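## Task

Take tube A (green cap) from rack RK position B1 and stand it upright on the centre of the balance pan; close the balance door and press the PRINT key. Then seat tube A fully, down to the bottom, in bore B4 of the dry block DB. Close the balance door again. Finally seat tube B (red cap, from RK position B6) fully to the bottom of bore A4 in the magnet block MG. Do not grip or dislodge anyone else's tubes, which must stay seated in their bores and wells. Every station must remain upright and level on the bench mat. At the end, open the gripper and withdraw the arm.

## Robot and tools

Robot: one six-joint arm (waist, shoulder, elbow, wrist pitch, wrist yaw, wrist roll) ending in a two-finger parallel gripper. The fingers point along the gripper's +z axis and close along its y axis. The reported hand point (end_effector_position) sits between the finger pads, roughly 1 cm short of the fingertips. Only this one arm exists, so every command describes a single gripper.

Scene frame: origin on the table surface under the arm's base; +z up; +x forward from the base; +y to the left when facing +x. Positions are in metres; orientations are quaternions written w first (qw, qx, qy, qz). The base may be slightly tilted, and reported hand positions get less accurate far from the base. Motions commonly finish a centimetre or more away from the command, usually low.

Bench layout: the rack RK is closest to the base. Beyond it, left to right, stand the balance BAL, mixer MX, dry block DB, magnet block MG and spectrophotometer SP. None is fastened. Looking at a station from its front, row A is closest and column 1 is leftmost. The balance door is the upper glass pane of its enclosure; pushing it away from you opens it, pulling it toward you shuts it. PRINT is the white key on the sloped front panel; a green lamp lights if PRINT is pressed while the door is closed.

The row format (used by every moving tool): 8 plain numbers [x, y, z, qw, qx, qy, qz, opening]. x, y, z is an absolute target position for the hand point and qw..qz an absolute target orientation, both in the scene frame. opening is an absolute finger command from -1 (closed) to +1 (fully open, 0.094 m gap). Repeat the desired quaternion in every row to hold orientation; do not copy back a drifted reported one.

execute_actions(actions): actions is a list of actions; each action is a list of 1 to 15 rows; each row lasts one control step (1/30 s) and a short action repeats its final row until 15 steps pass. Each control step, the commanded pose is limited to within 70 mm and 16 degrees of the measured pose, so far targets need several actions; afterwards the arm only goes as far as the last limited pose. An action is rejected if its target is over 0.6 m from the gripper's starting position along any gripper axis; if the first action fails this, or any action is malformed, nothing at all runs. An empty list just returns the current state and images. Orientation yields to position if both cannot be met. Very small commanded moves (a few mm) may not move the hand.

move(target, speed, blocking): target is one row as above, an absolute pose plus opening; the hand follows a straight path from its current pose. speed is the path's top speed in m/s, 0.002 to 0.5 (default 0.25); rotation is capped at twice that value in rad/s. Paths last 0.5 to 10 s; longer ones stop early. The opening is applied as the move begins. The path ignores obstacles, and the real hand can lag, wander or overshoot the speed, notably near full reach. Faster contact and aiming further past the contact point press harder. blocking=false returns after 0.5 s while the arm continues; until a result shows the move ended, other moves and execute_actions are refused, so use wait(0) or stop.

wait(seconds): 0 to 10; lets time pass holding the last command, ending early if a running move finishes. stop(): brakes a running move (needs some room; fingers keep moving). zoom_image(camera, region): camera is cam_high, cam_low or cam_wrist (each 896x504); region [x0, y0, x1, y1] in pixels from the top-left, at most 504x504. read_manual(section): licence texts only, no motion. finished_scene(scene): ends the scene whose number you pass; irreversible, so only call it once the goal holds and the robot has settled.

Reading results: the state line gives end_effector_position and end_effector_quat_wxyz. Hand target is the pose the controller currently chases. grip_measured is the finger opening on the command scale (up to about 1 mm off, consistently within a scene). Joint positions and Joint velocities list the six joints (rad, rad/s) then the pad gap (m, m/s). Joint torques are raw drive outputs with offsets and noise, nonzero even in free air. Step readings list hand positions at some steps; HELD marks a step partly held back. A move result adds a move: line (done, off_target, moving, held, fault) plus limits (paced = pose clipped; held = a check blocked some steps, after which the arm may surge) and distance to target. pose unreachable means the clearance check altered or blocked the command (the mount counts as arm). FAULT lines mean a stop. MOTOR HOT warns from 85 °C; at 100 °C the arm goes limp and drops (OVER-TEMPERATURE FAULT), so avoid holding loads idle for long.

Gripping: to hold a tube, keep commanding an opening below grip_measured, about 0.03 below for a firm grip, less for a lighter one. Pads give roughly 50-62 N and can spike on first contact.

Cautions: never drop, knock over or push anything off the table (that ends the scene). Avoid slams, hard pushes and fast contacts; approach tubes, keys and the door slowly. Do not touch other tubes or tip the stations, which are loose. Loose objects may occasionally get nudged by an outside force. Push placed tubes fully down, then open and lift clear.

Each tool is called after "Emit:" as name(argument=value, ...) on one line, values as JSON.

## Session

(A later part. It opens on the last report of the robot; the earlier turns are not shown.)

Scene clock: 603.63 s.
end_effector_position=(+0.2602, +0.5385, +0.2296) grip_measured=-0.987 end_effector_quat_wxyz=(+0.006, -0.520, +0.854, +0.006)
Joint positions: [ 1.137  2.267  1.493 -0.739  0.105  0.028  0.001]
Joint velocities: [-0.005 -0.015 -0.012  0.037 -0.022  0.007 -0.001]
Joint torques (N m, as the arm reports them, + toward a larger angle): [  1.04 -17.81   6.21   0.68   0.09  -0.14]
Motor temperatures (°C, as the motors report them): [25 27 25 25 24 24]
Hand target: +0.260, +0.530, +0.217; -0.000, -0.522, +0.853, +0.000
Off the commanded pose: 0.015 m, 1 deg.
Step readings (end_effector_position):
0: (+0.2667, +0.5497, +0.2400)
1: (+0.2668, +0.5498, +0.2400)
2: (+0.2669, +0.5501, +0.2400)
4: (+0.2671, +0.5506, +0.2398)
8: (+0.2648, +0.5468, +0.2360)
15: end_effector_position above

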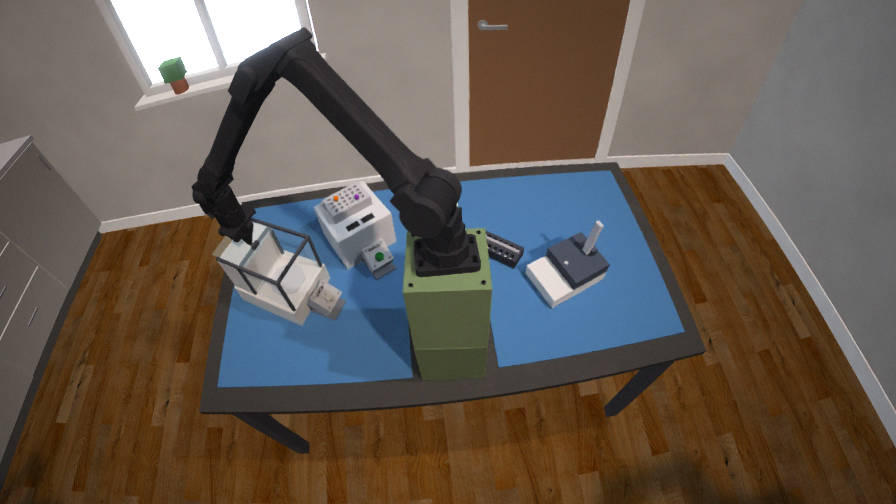

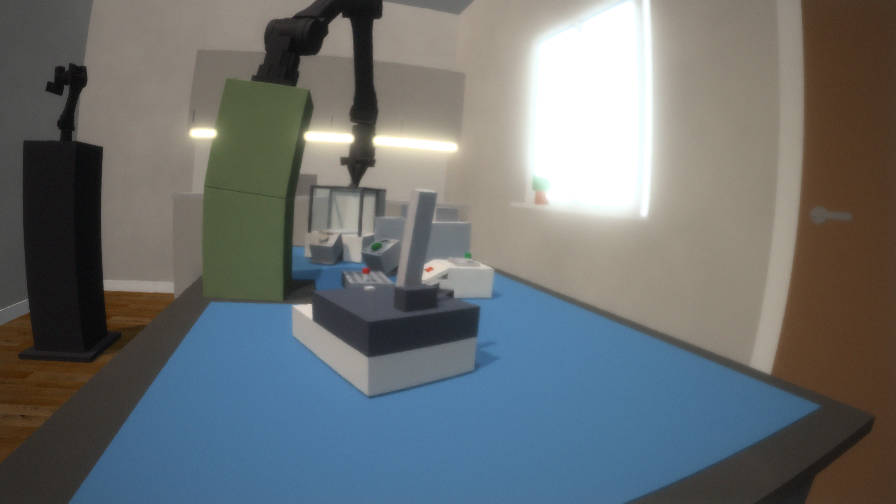

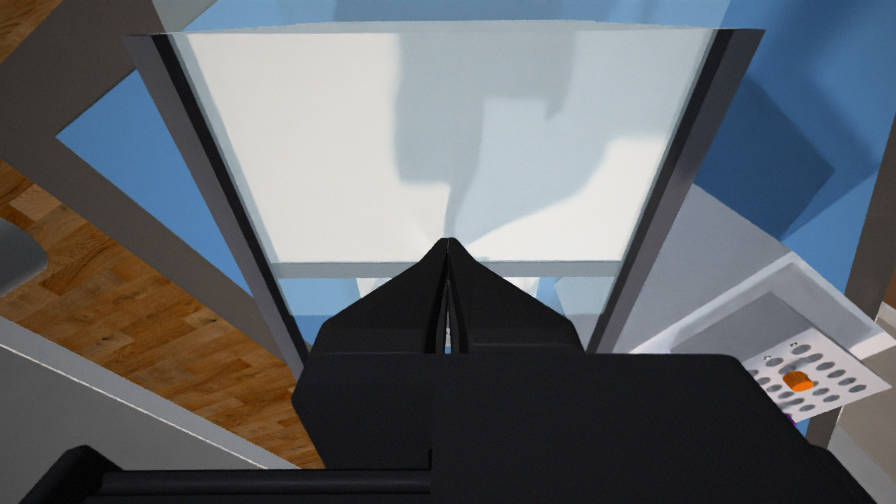

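Emit:
move(target=[0.192,0.406,0.230,0,-0.522,0.853,0,-1], speed=0.06)

Emit:
move(target=[0.205,0.435,0.28,0,-0.522,0.853,0,-1], speed=0.1)

Scene clock: 609.90 s.
end_effector_position=(+0.2014, +0.4205, +0.2312) grip_measured=-0.987 end_effector_quat_wxyz=(+0.012, -0.521, +0.854, +0.010)
Joint positions: [ 1.142  2.056  1.025 -0.468  0.105  0.028  0.001]
Joint velocities: [ 0.015  0.005  0.012 -0.002  0.081  0.051 -0.001]
Joint torques (N m, as the arm reports them, + toward a larger angle): [  1.65 -15.41   2.69  -0.18   0.11   0.03]
Motor temperatures (°C, as the motors report them): [25 28 25 25 24 24]
Hand target: +0.192, +0.407, +0.229; -0.000, -0.522, +0.853, +0.000
Off the commanded pose: 0.017 m, 2 deg.
move: off_target

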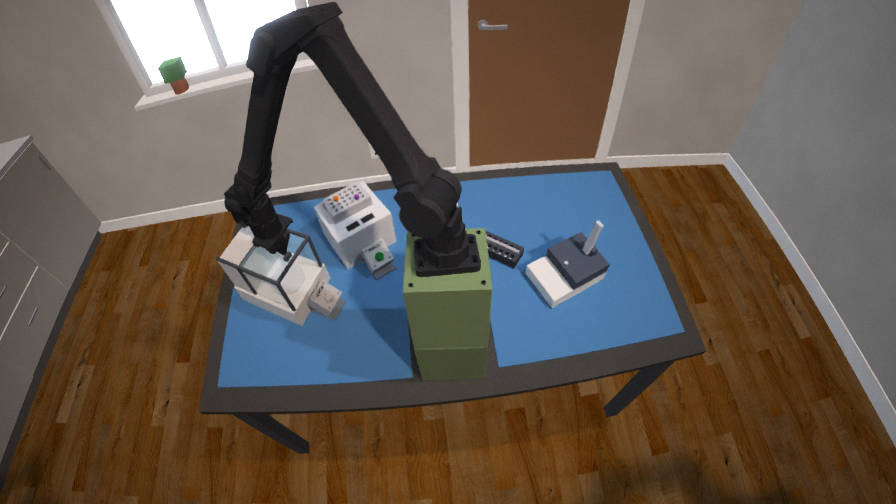

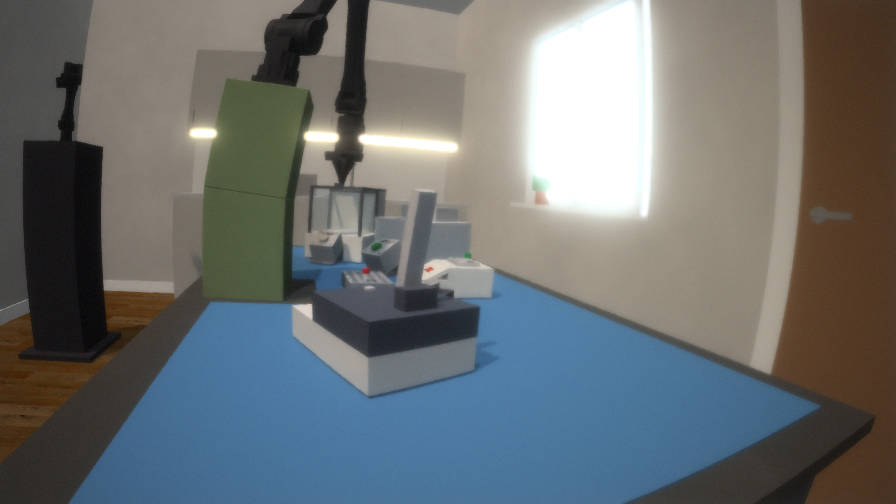

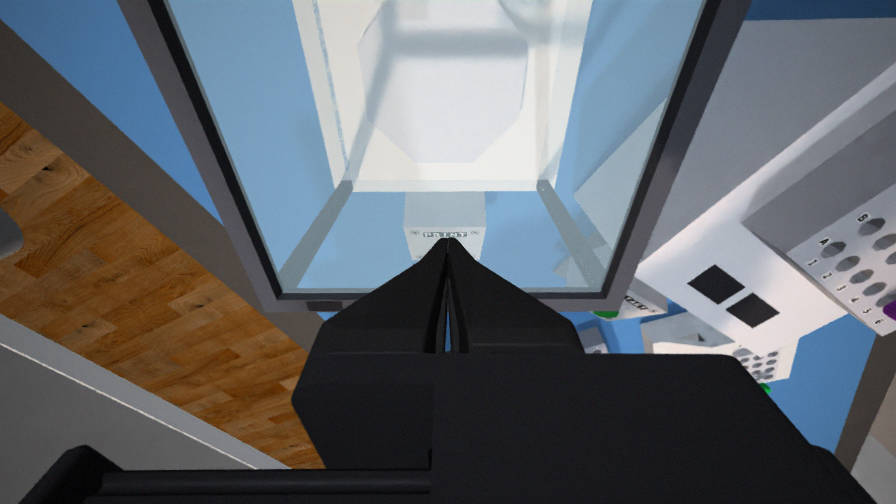

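Scene clock: 610.83 s.
end_effector_position=(+0.1997, +0.4195, +0.2684) grip_measured=-0.987 end_effector_quat_wxyz=(-0.014, -0.526, +0.850, -0.006)
Joint positions: [ 1.153  1.988  1.061 -0.634  0.106  0.033  0.001]
Joint velocities: [-0.005 -0.024 -0.007  0.002 -0.066  0.007  0.001]
Joint torques (N m, as the arm reports them, + toward a larger angle): [  1.62 -16.05   8.31  -0.37   0.11   0.11]
Motor temperatures (°C, as the motors report them): [25 28 25 25 24 24]
Hand target: +0.205, +0.434, +0.280; +0.000, -0.522, +0.853, +0.000
Off the commanded pose: 0.020 m, 2 deg.
move: off_target

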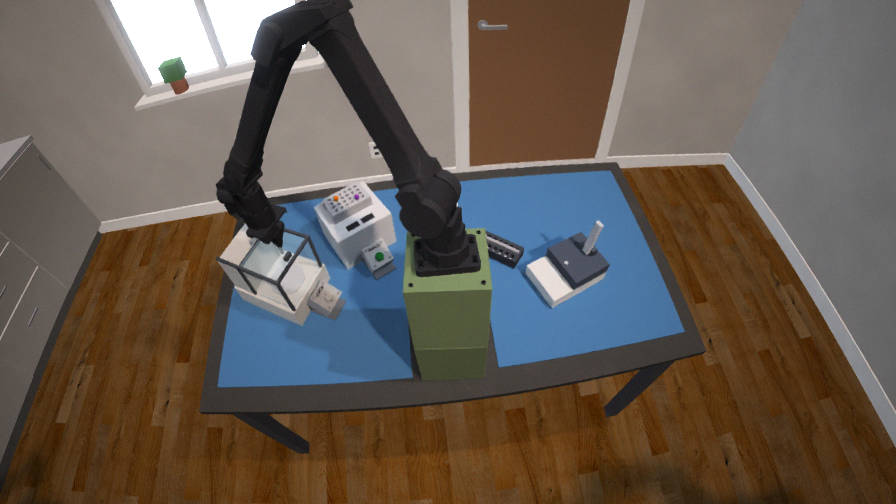

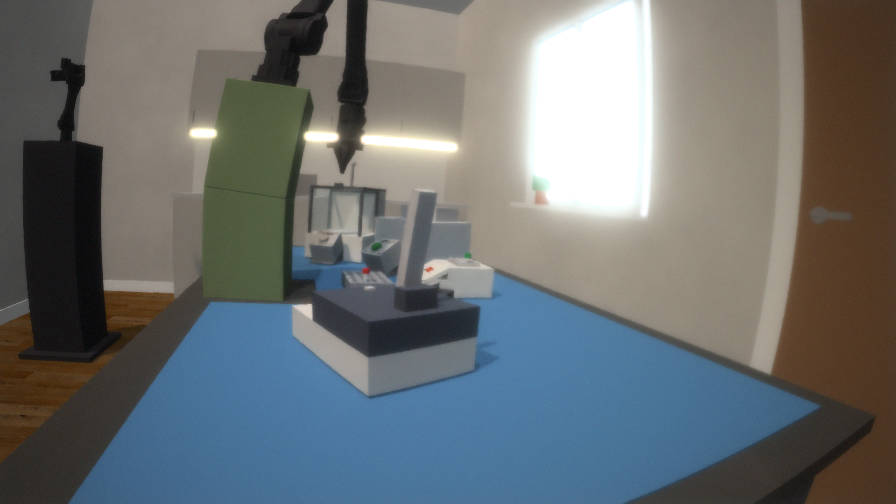

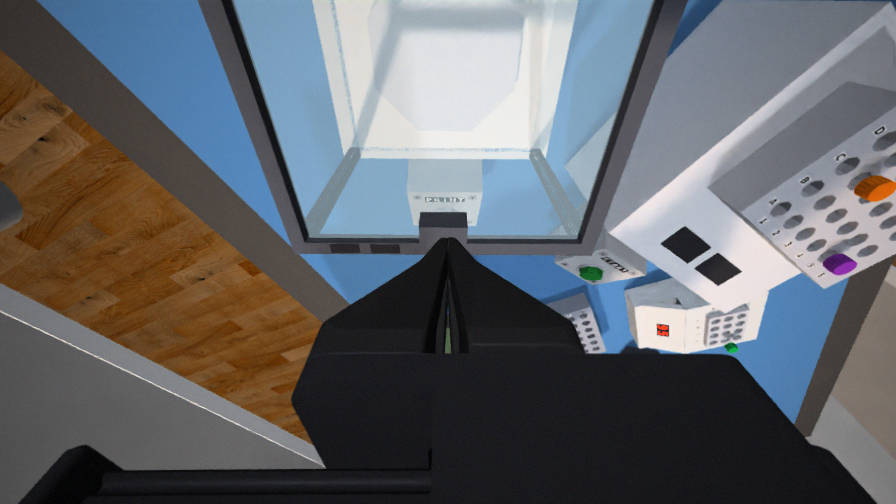

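Emit:
move(target=[0.26,0.2,0.27,0,-0.2,0.98,0,-0.5], speed=0.3)

Emit:
move(target=[0.28,-0.15,0.17,0,0.3827,0.9239,0,-0.5], speed=0.3)

Scene clock: 620.70 s.
end_effector_position=(+0.2587, +0.1958, +0.2649) grip_measured=-0.502 end_effector_quat_wxyz=(-0.007, -0.208, +0.978, -0.008)
Joint positions: [ 0.682  1.737  0.617 -0.385  0.09   0.249  0.023]
Joint velocities: [-0.005 -0.005  0.012 -0.017 -0.081 -0.051 -0.   ]
Joint torques (N m, as the arm reports them, + toward a larger angle): [  0.27 -11.62   3.34   0.68  -0.12   0.07]
Motor temperatures (°C, as the motors report them): [25 28 25 25 24 24]
Hand target: +0.261, +0.199, +0.269; +0.002, -0.200, +0.980, -0.002
Off the commanded pose: 0.007 m, 2 deg.
move: done

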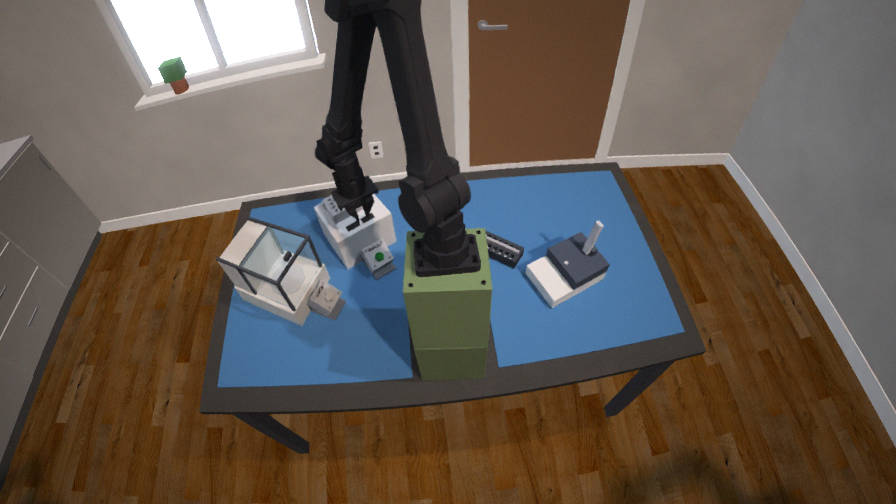

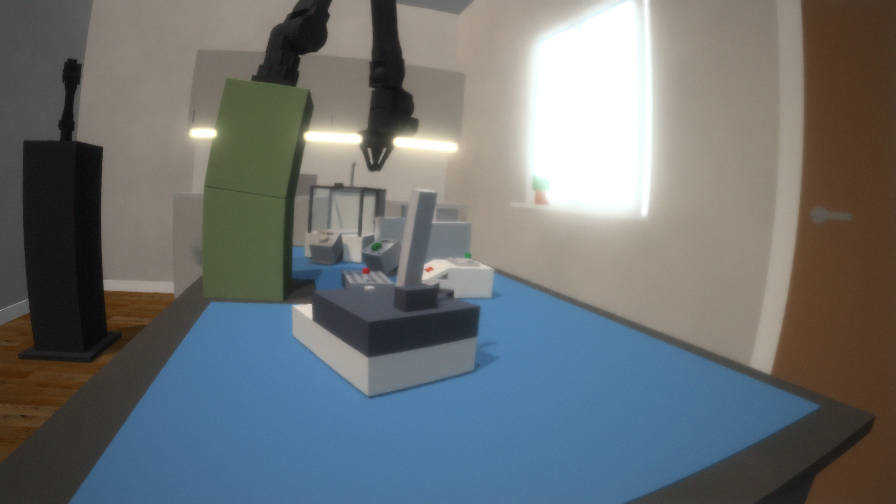

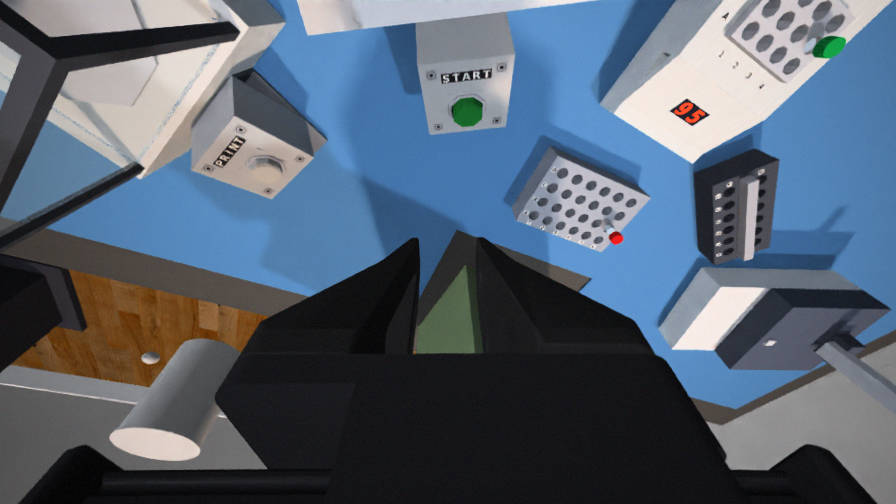

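Scene clock: 623.10 s.
end_effector_position=(+0.2866, -0.1600, +0.1778) grip_measured=-0.502 end_effector_quat_wxyz=(+0.019, +0.376, +0.927, -0.009)
Joint positions: [-0.485  2.012  0.621 -0.033 -0.033  0.277  0.023]
Joint velocities: [-0.024 -0.005 -0.007 -0.017 -0.037 -0.022 -0.   ]
Joint torques (N m, as the arm reports them, + toward a larger angle): [-1.19 -9.56  1.59  0.02 -0.13  0.07]
Motor temperatures (°C, as the motors report them): [25 27 25 25 24 24]
Hand target: +0.280, -0.155, +0.170; +0.005, +0.382, +0.924, -0.005
Off the commanded pose: 0.014 m, 3 deg.
move: off_target

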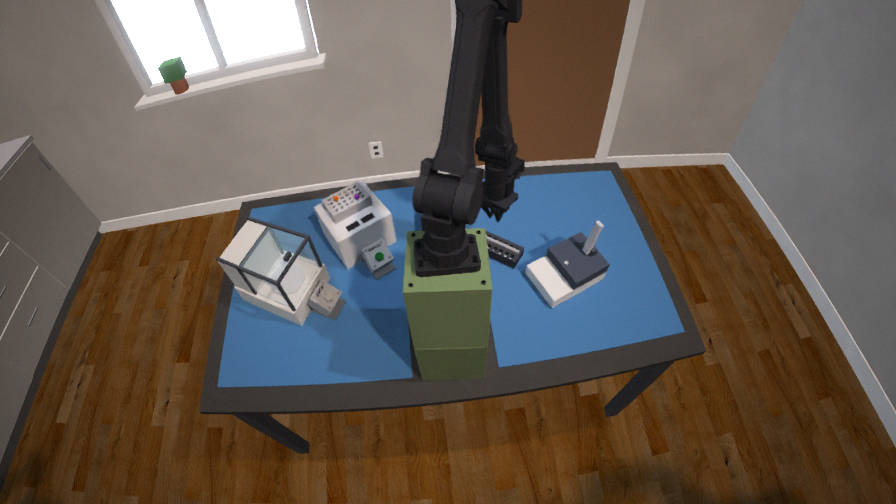

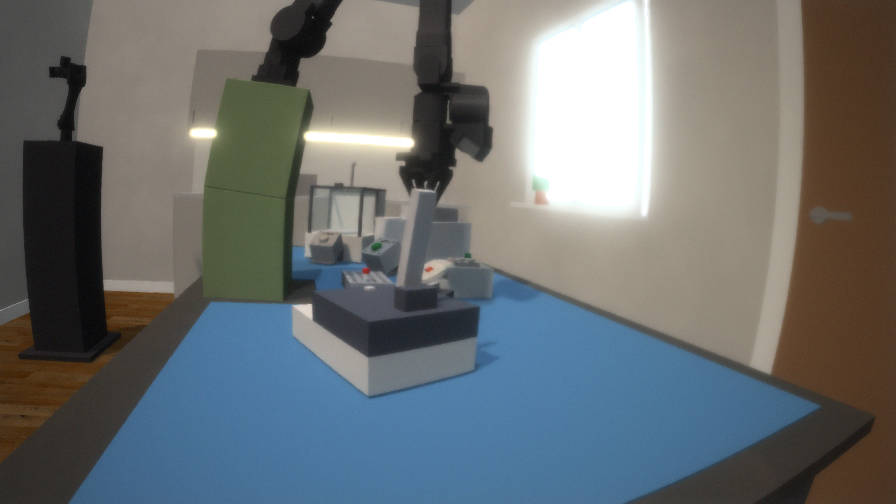

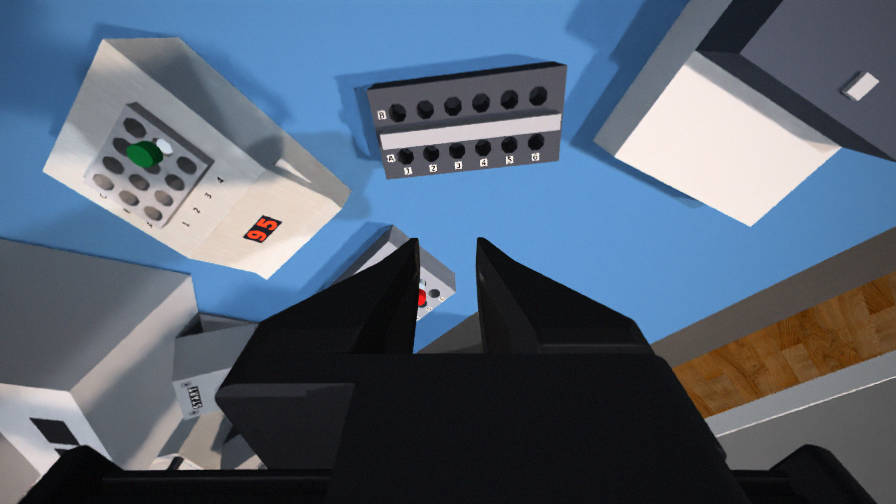

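Emit:
move(target=[0.215,-0.045,0.11,0,-0.4384,0.8988,0,-0.45], speed=0.3)

Scene clock: 637.83 s.
end_effector_position=(+0.2351, -0.0485, +0.1113) grip_measured=-0.452 end_effector_quat_wxyz=(+0.016, -0.428, +0.904, -0.007)
Joint positions: [-0.189  2.307  0.492  0.394 -0.02  -1.084  0.026]
Joint velocities: [ 0.005 -0.005 -0.002 -0.007  0.066 -0.007  0.   ]
Joint torques (N m, as the arm reports them, + toward a larger angle): [-0.34 -8.25 -4.79  0.71  0.02 -0.22]
Motor temperatures (°C, as the motors report them): [25 27 24 25 24 24]
Hand target: +0.216, -0.044, +0.109; +0.001, -0.438, +0.899, +0.002
Off the commanded pose: 0.020 m, 2 deg.
move: off_target

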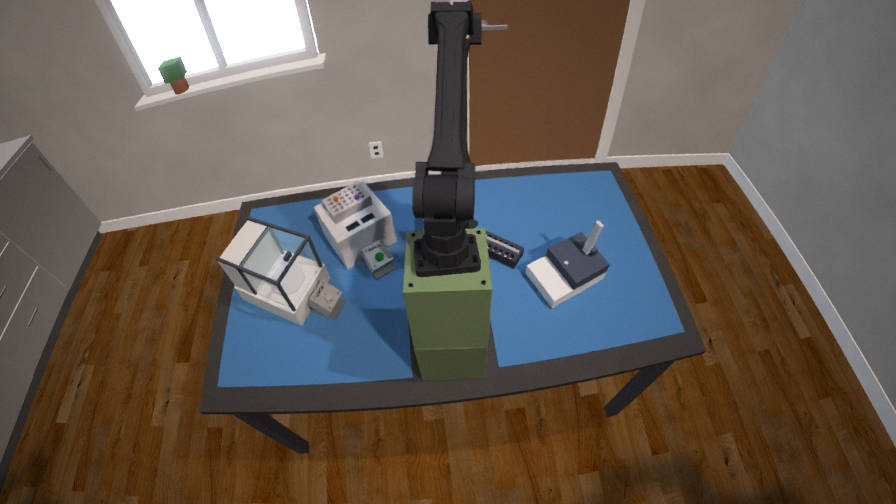

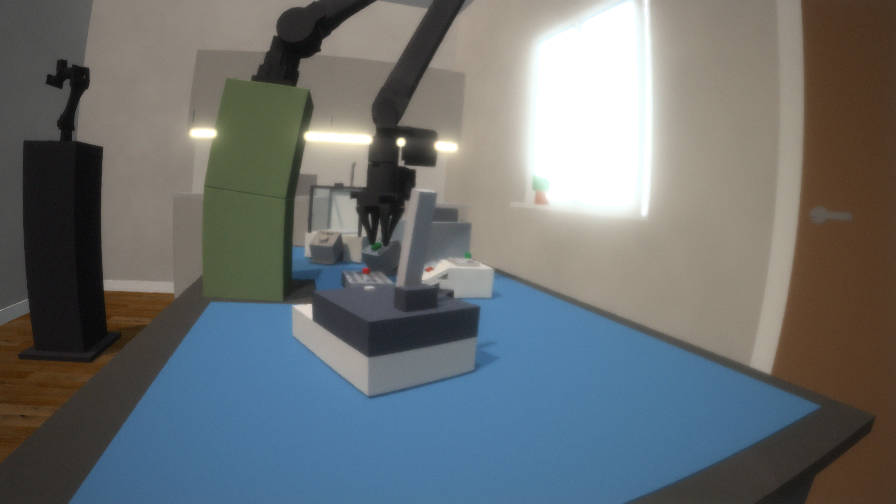

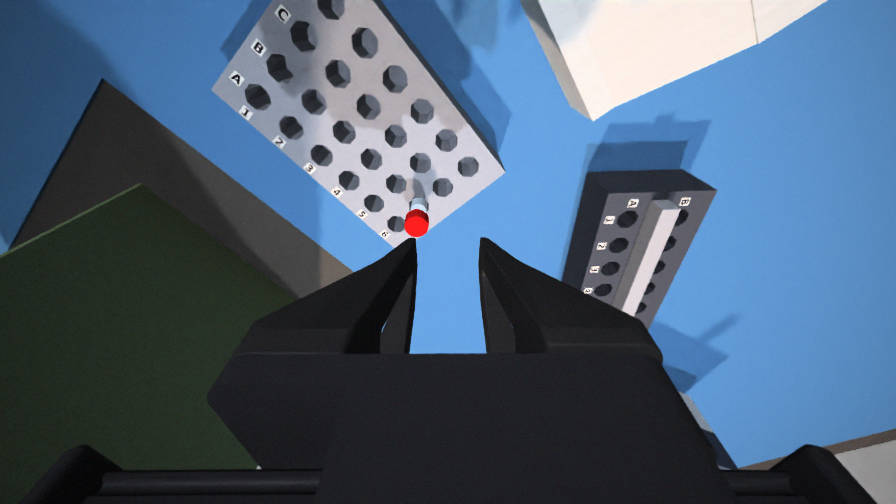

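Emit:
move(target=[0.203,-0.048,0.075,0,-0.4384,0.8988,0,-0.45], speed=0.06)

Scene clock: 646.13 s.
end_effector_position=(+0.2059, -0.0455, +0.0803) grip_measured=-0.452 end_effector_quat_wxyz=(+0.003, -0.436, +0.900, +0.001)
Joint positions: [-0.198  2.461  0.507  0.502 -0.019 -1.111  0.026]
Joint velocities: [ 0.005 -0.015 -0.007 -0.002 -0.022  0.007  0.   ]
Joint torques (N m, as the arm reports them, + toward a larger angle): [-1.46 -8.27 -3.64  0.72  0.03 -0.19]
Motor temperatures (°C, as the motors report them): [25 27 24 25 24 24]
Hand target: +0.203, -0.048, +0.075; -0.000, -0.438, +0.899, +0.000
Off the commanded pose: 0.007 m, 0 deg.
move: done

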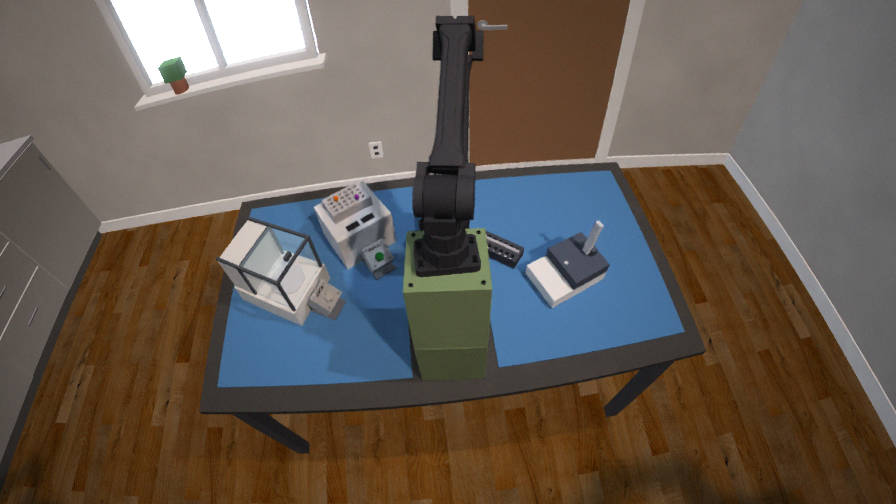

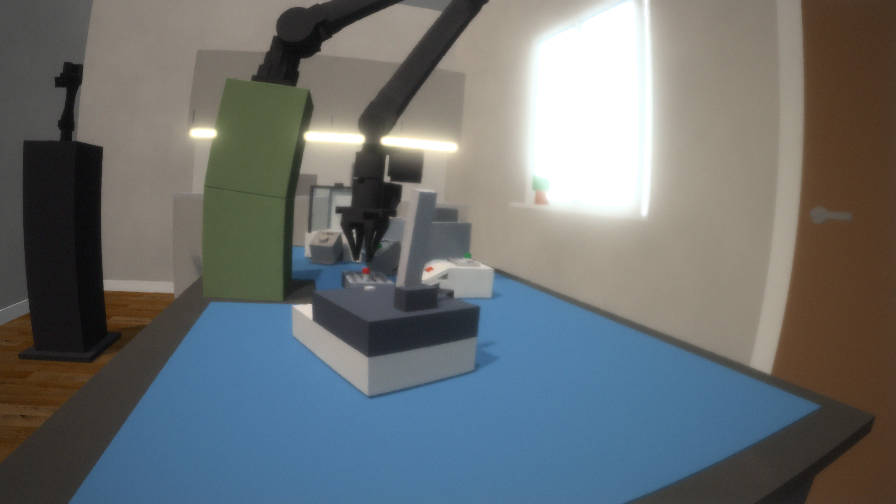

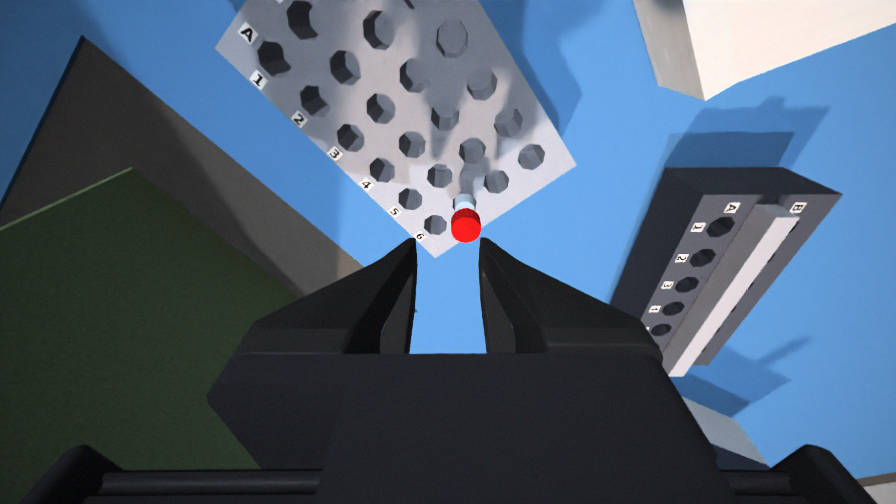

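Emit:
execute_actions(actions=[[[0.204,-0.049,0.0745,0,-0.4384,0.8988,0,-0.45],[0.205,-0.050,0.074,0,-0.4384,0.8988,0,-0.45],[0.206,-0.051,0.0735,0,-0.4384,0.8988,0,-0.45],[0.207,-0.052,0.073,0,-0.4384,0.8988,0,-0.45],[0.208,-0.0525,0.0725,0,-0.4384,0.8988,0,-0.45],[0.209,-0.053,0.072,0,-0.4384,0.8988,0,-0.45],[0.209,-0.053,0.070,0,-0.4384,0.8988,0,-0.45],[0.209,-0.053,0.068,0,-0.4384,0.8988,0,-0.45],[0.209,-0.053,0.066,0,-0.4384,0.8988,0,-0.45],[0.209,-0.053,0.064,0,-0.4384,0.8988,0,-0.45],[0.209,-0.053,0.062,0,-0.4384,0.8988,0,-0.45],[0.209,-0.053,0.060,0,-0.4384,0.8988,0,-0.45],[0.209,-0.053,0.058,0,-0.4384,0.8988,0,-0.45],[0.209,-0.053,0.056,0,-0.4384,0.8988,0,-0.45],[0.209,-0.053,0.054,0,-0.4384,0.8988,0,-0.45]],[[0.209,-0.053,0.052,0,-0.4384,0.8988,0,-0.45],[0.209,-0.053,0.050,0,-0.4384,0.8988,0,-0.45],[0.209,-0.053,0.048,0,-0.4384,0.8988,0,-0.45]]])

Scene clock: 659.43 s.
end_effector_position=(+0.2133, -0.0520, +0.0535) grip_measured=-0.452 end_effector_quat_wxyz=(+0.003, -0.435, +0.901, -0.000)
Joint positions: [-0.216  2.539  0.579  0.51  -0.019 -1.126  0.026]
Joint velocities: [-0.005 -0.005 -0.002  0.012  0.007 -0.007  0.001]
Joint torques (N m, as the arm reports them, + toward a larger angle): [-1.23 -8.78 -3.75  0.57 -0.03 -0.18]
Motor temperatures (°C, as the motors report them): [25 26 24 25 24 24]
Hand target: +0.209, -0.053, +0.048; -0.000, -0.438, +0.899, +0.000
Off the commanded pose: 0.007 m, 1 deg.
Step readings (end_effector_position; steps 1 to 15: 1st action; 16 to 30: 2nd action):
0: (+0.2059, -0.0455, +0.0803)
1: (+0.2059, -0.0455, +0.0803)
2: (+0.2063, -0.0458, +0.0802)
4: (+0.2081, -0.0472, +0.0796)
8: (+0.2158, -0.0518, +0.0769)
15: (+0.2185, -0.0530, +0.0656)
16: (+0.2166, -0.0525, +0.0646)
17: (+0.2150, -0.0522, +0.0637)
19: (+0.2149, -0.0523, +0.0591)
23: (+0.2132, -0.0520, +0.0536)
30: end_effector_position above

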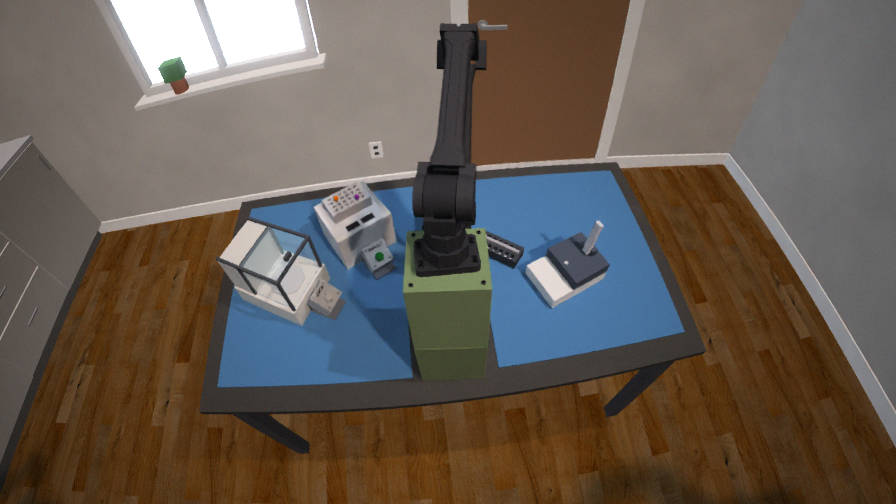

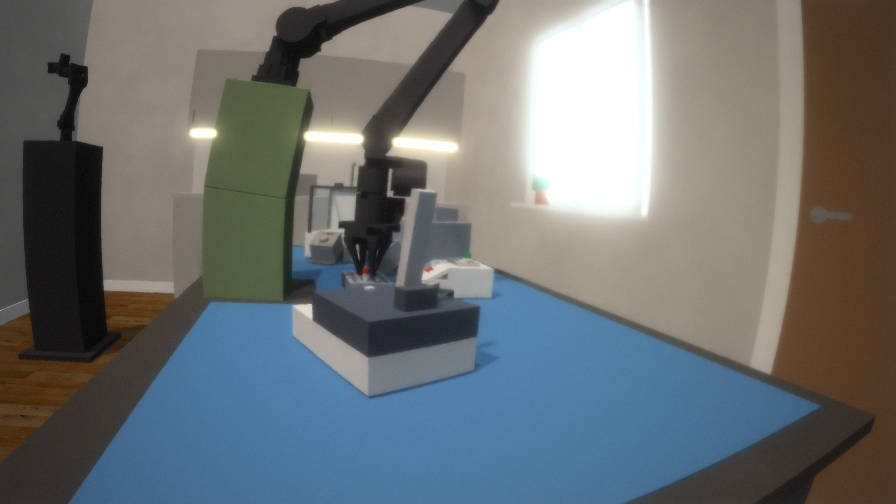

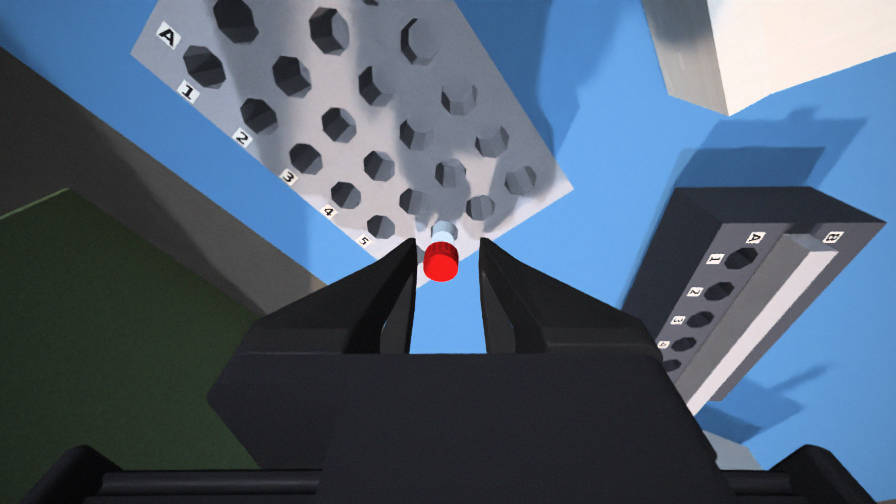

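Emit:
execute_actions(actions=[[[0.208,-0.053,0.048,0,-0.4384,0.8988,0,-0.5],[0.207,-0.053,0.048,0,-0.4384,0.8988,0,-0.55],[0.206,-0.053,0.048,0,-0.4384,0.8988,0,-0.6],[0.206,-0.053,0.048,0,-0.4384,0.8988,0,-0.64],[0.206,-0.053,0.048,0,-0.4384,0.8988,0,-0.68],[0.206,-0.053,0.048,0,-0.4384,0.8988,0,-0.71],[0.206,-0.053,0.048,0,-0.4384,0.8988,0,-0.74],[0.206,-0.053,0.048,0,-0.4384,0.8988,0,-0.77],[0.206,-0.053,0.048,0,-0.4384,0.8988,0,-0.80],[0.206,-0.053,0.048,0,-0.4384,0.8988,0,-0.83]],[[0.206,-0.052,0.050,0,-0.4384,0.8988,0,-0.83],[0.206,-0.052,0.052,0,-0.4384,0.8988,0,-0.83],[0.206,-0.052,0.054,0,-0.4384,0.8988,0,-0.83],[0.205,-0.052,0.056,0,-0.4384,0.8988,0,-0.83],[0.205,-0.052,0.058,0,-0.4384,0.8988,0,-0.83],[0.204,-0.052,0.060,0,-0.4384,0.8988,0,-0.83],[0.204,-0.052,0.062,0,-0.4384,0.8988,0,-0.83],[0.203,-0.052,0.064,0,-0.4384,0.8988,0,-0.83],[0.203,-0.052,0.066,0,-0.4384,0.8988,0,-0.83],[0.203,-0.052,0.068,0,-0.4384,0.8988,0,-0.83],[0.203,-0.052,0.070,0,-0.4384,0.8988,0,-0.83]]])

Scene clock: 673.77 s.
end_effector_position=(+0.2120, -0.0515, +0.0613) grip_measured=-0.785 end_effector_quat_wxyz=(+0.005, -0.436, +0.900, -0.002)
Joint positions: [-0.216  2.518  0.557  0.518 -0.019 -1.129  0.01 ]
Joint velocities: [-0.015 -0.063 -0.061  0.007  0.11   0.066  0.001]
Joint torques (N m, as the arm reports them, + toward a larger angle): [ -1.48 -11.1   -6.54   0.12  -0.04  -0.17]
Motor temperatures (°C, as the motors report them): [25 26 24 25 24 24]
Hand target: +0.203, -0.052, +0.069; -0.000, -0.438, +0.899, -0.000
Off the commanded pose: 0.013 m, 1 deg.
Step readings (end_effector_position; steps 1 to 15: 1st action; 16 to 30: 2nd action):
0: (+0.2133, -0.0520, +0.0535)
1: (+0.2133, -0.0520, +0.0535)
2: (+0.2137, -0.0521, +0.0535)
4: (+0.2148, -0.0523, +0.0535)
8: (+0.2149, -0.0523, +0.0534)
15: (+0.2146, -0.0523, +0.0532)
16: (+0.2146, -0.0523, +0.0532)
17: (+0.2146, -0.0523, +0.0532)
19: (+0.2146, -0.0523, +0.0532)
23: (+0.2135, -0.0520, +0.0537)
30: end_effector_position above

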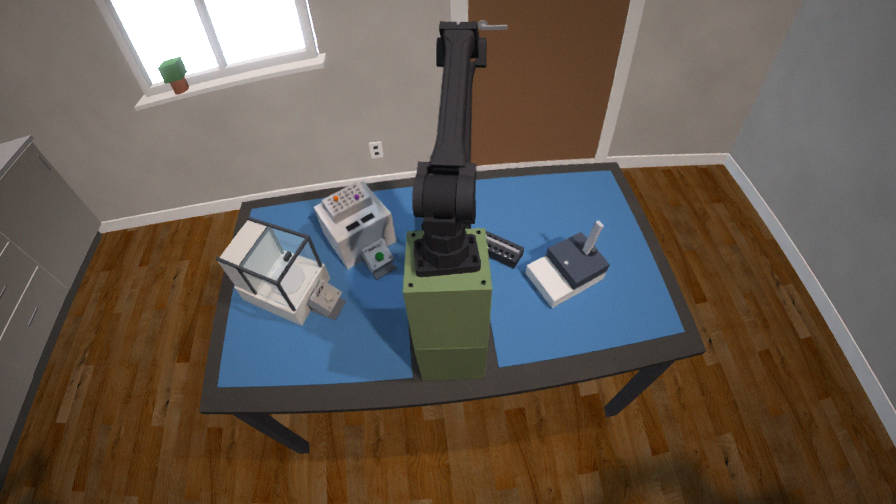

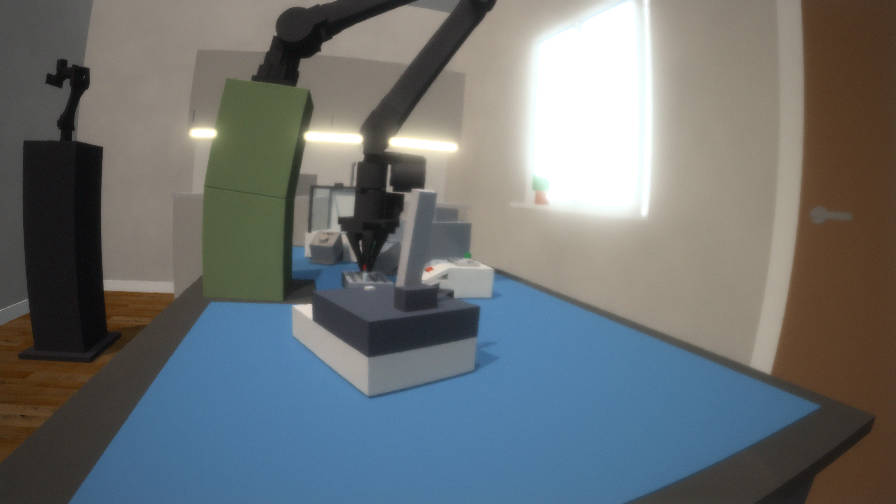

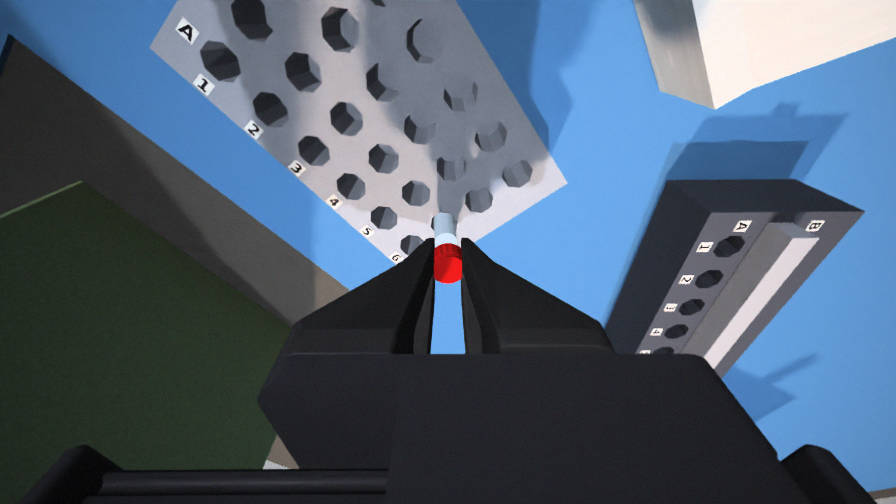

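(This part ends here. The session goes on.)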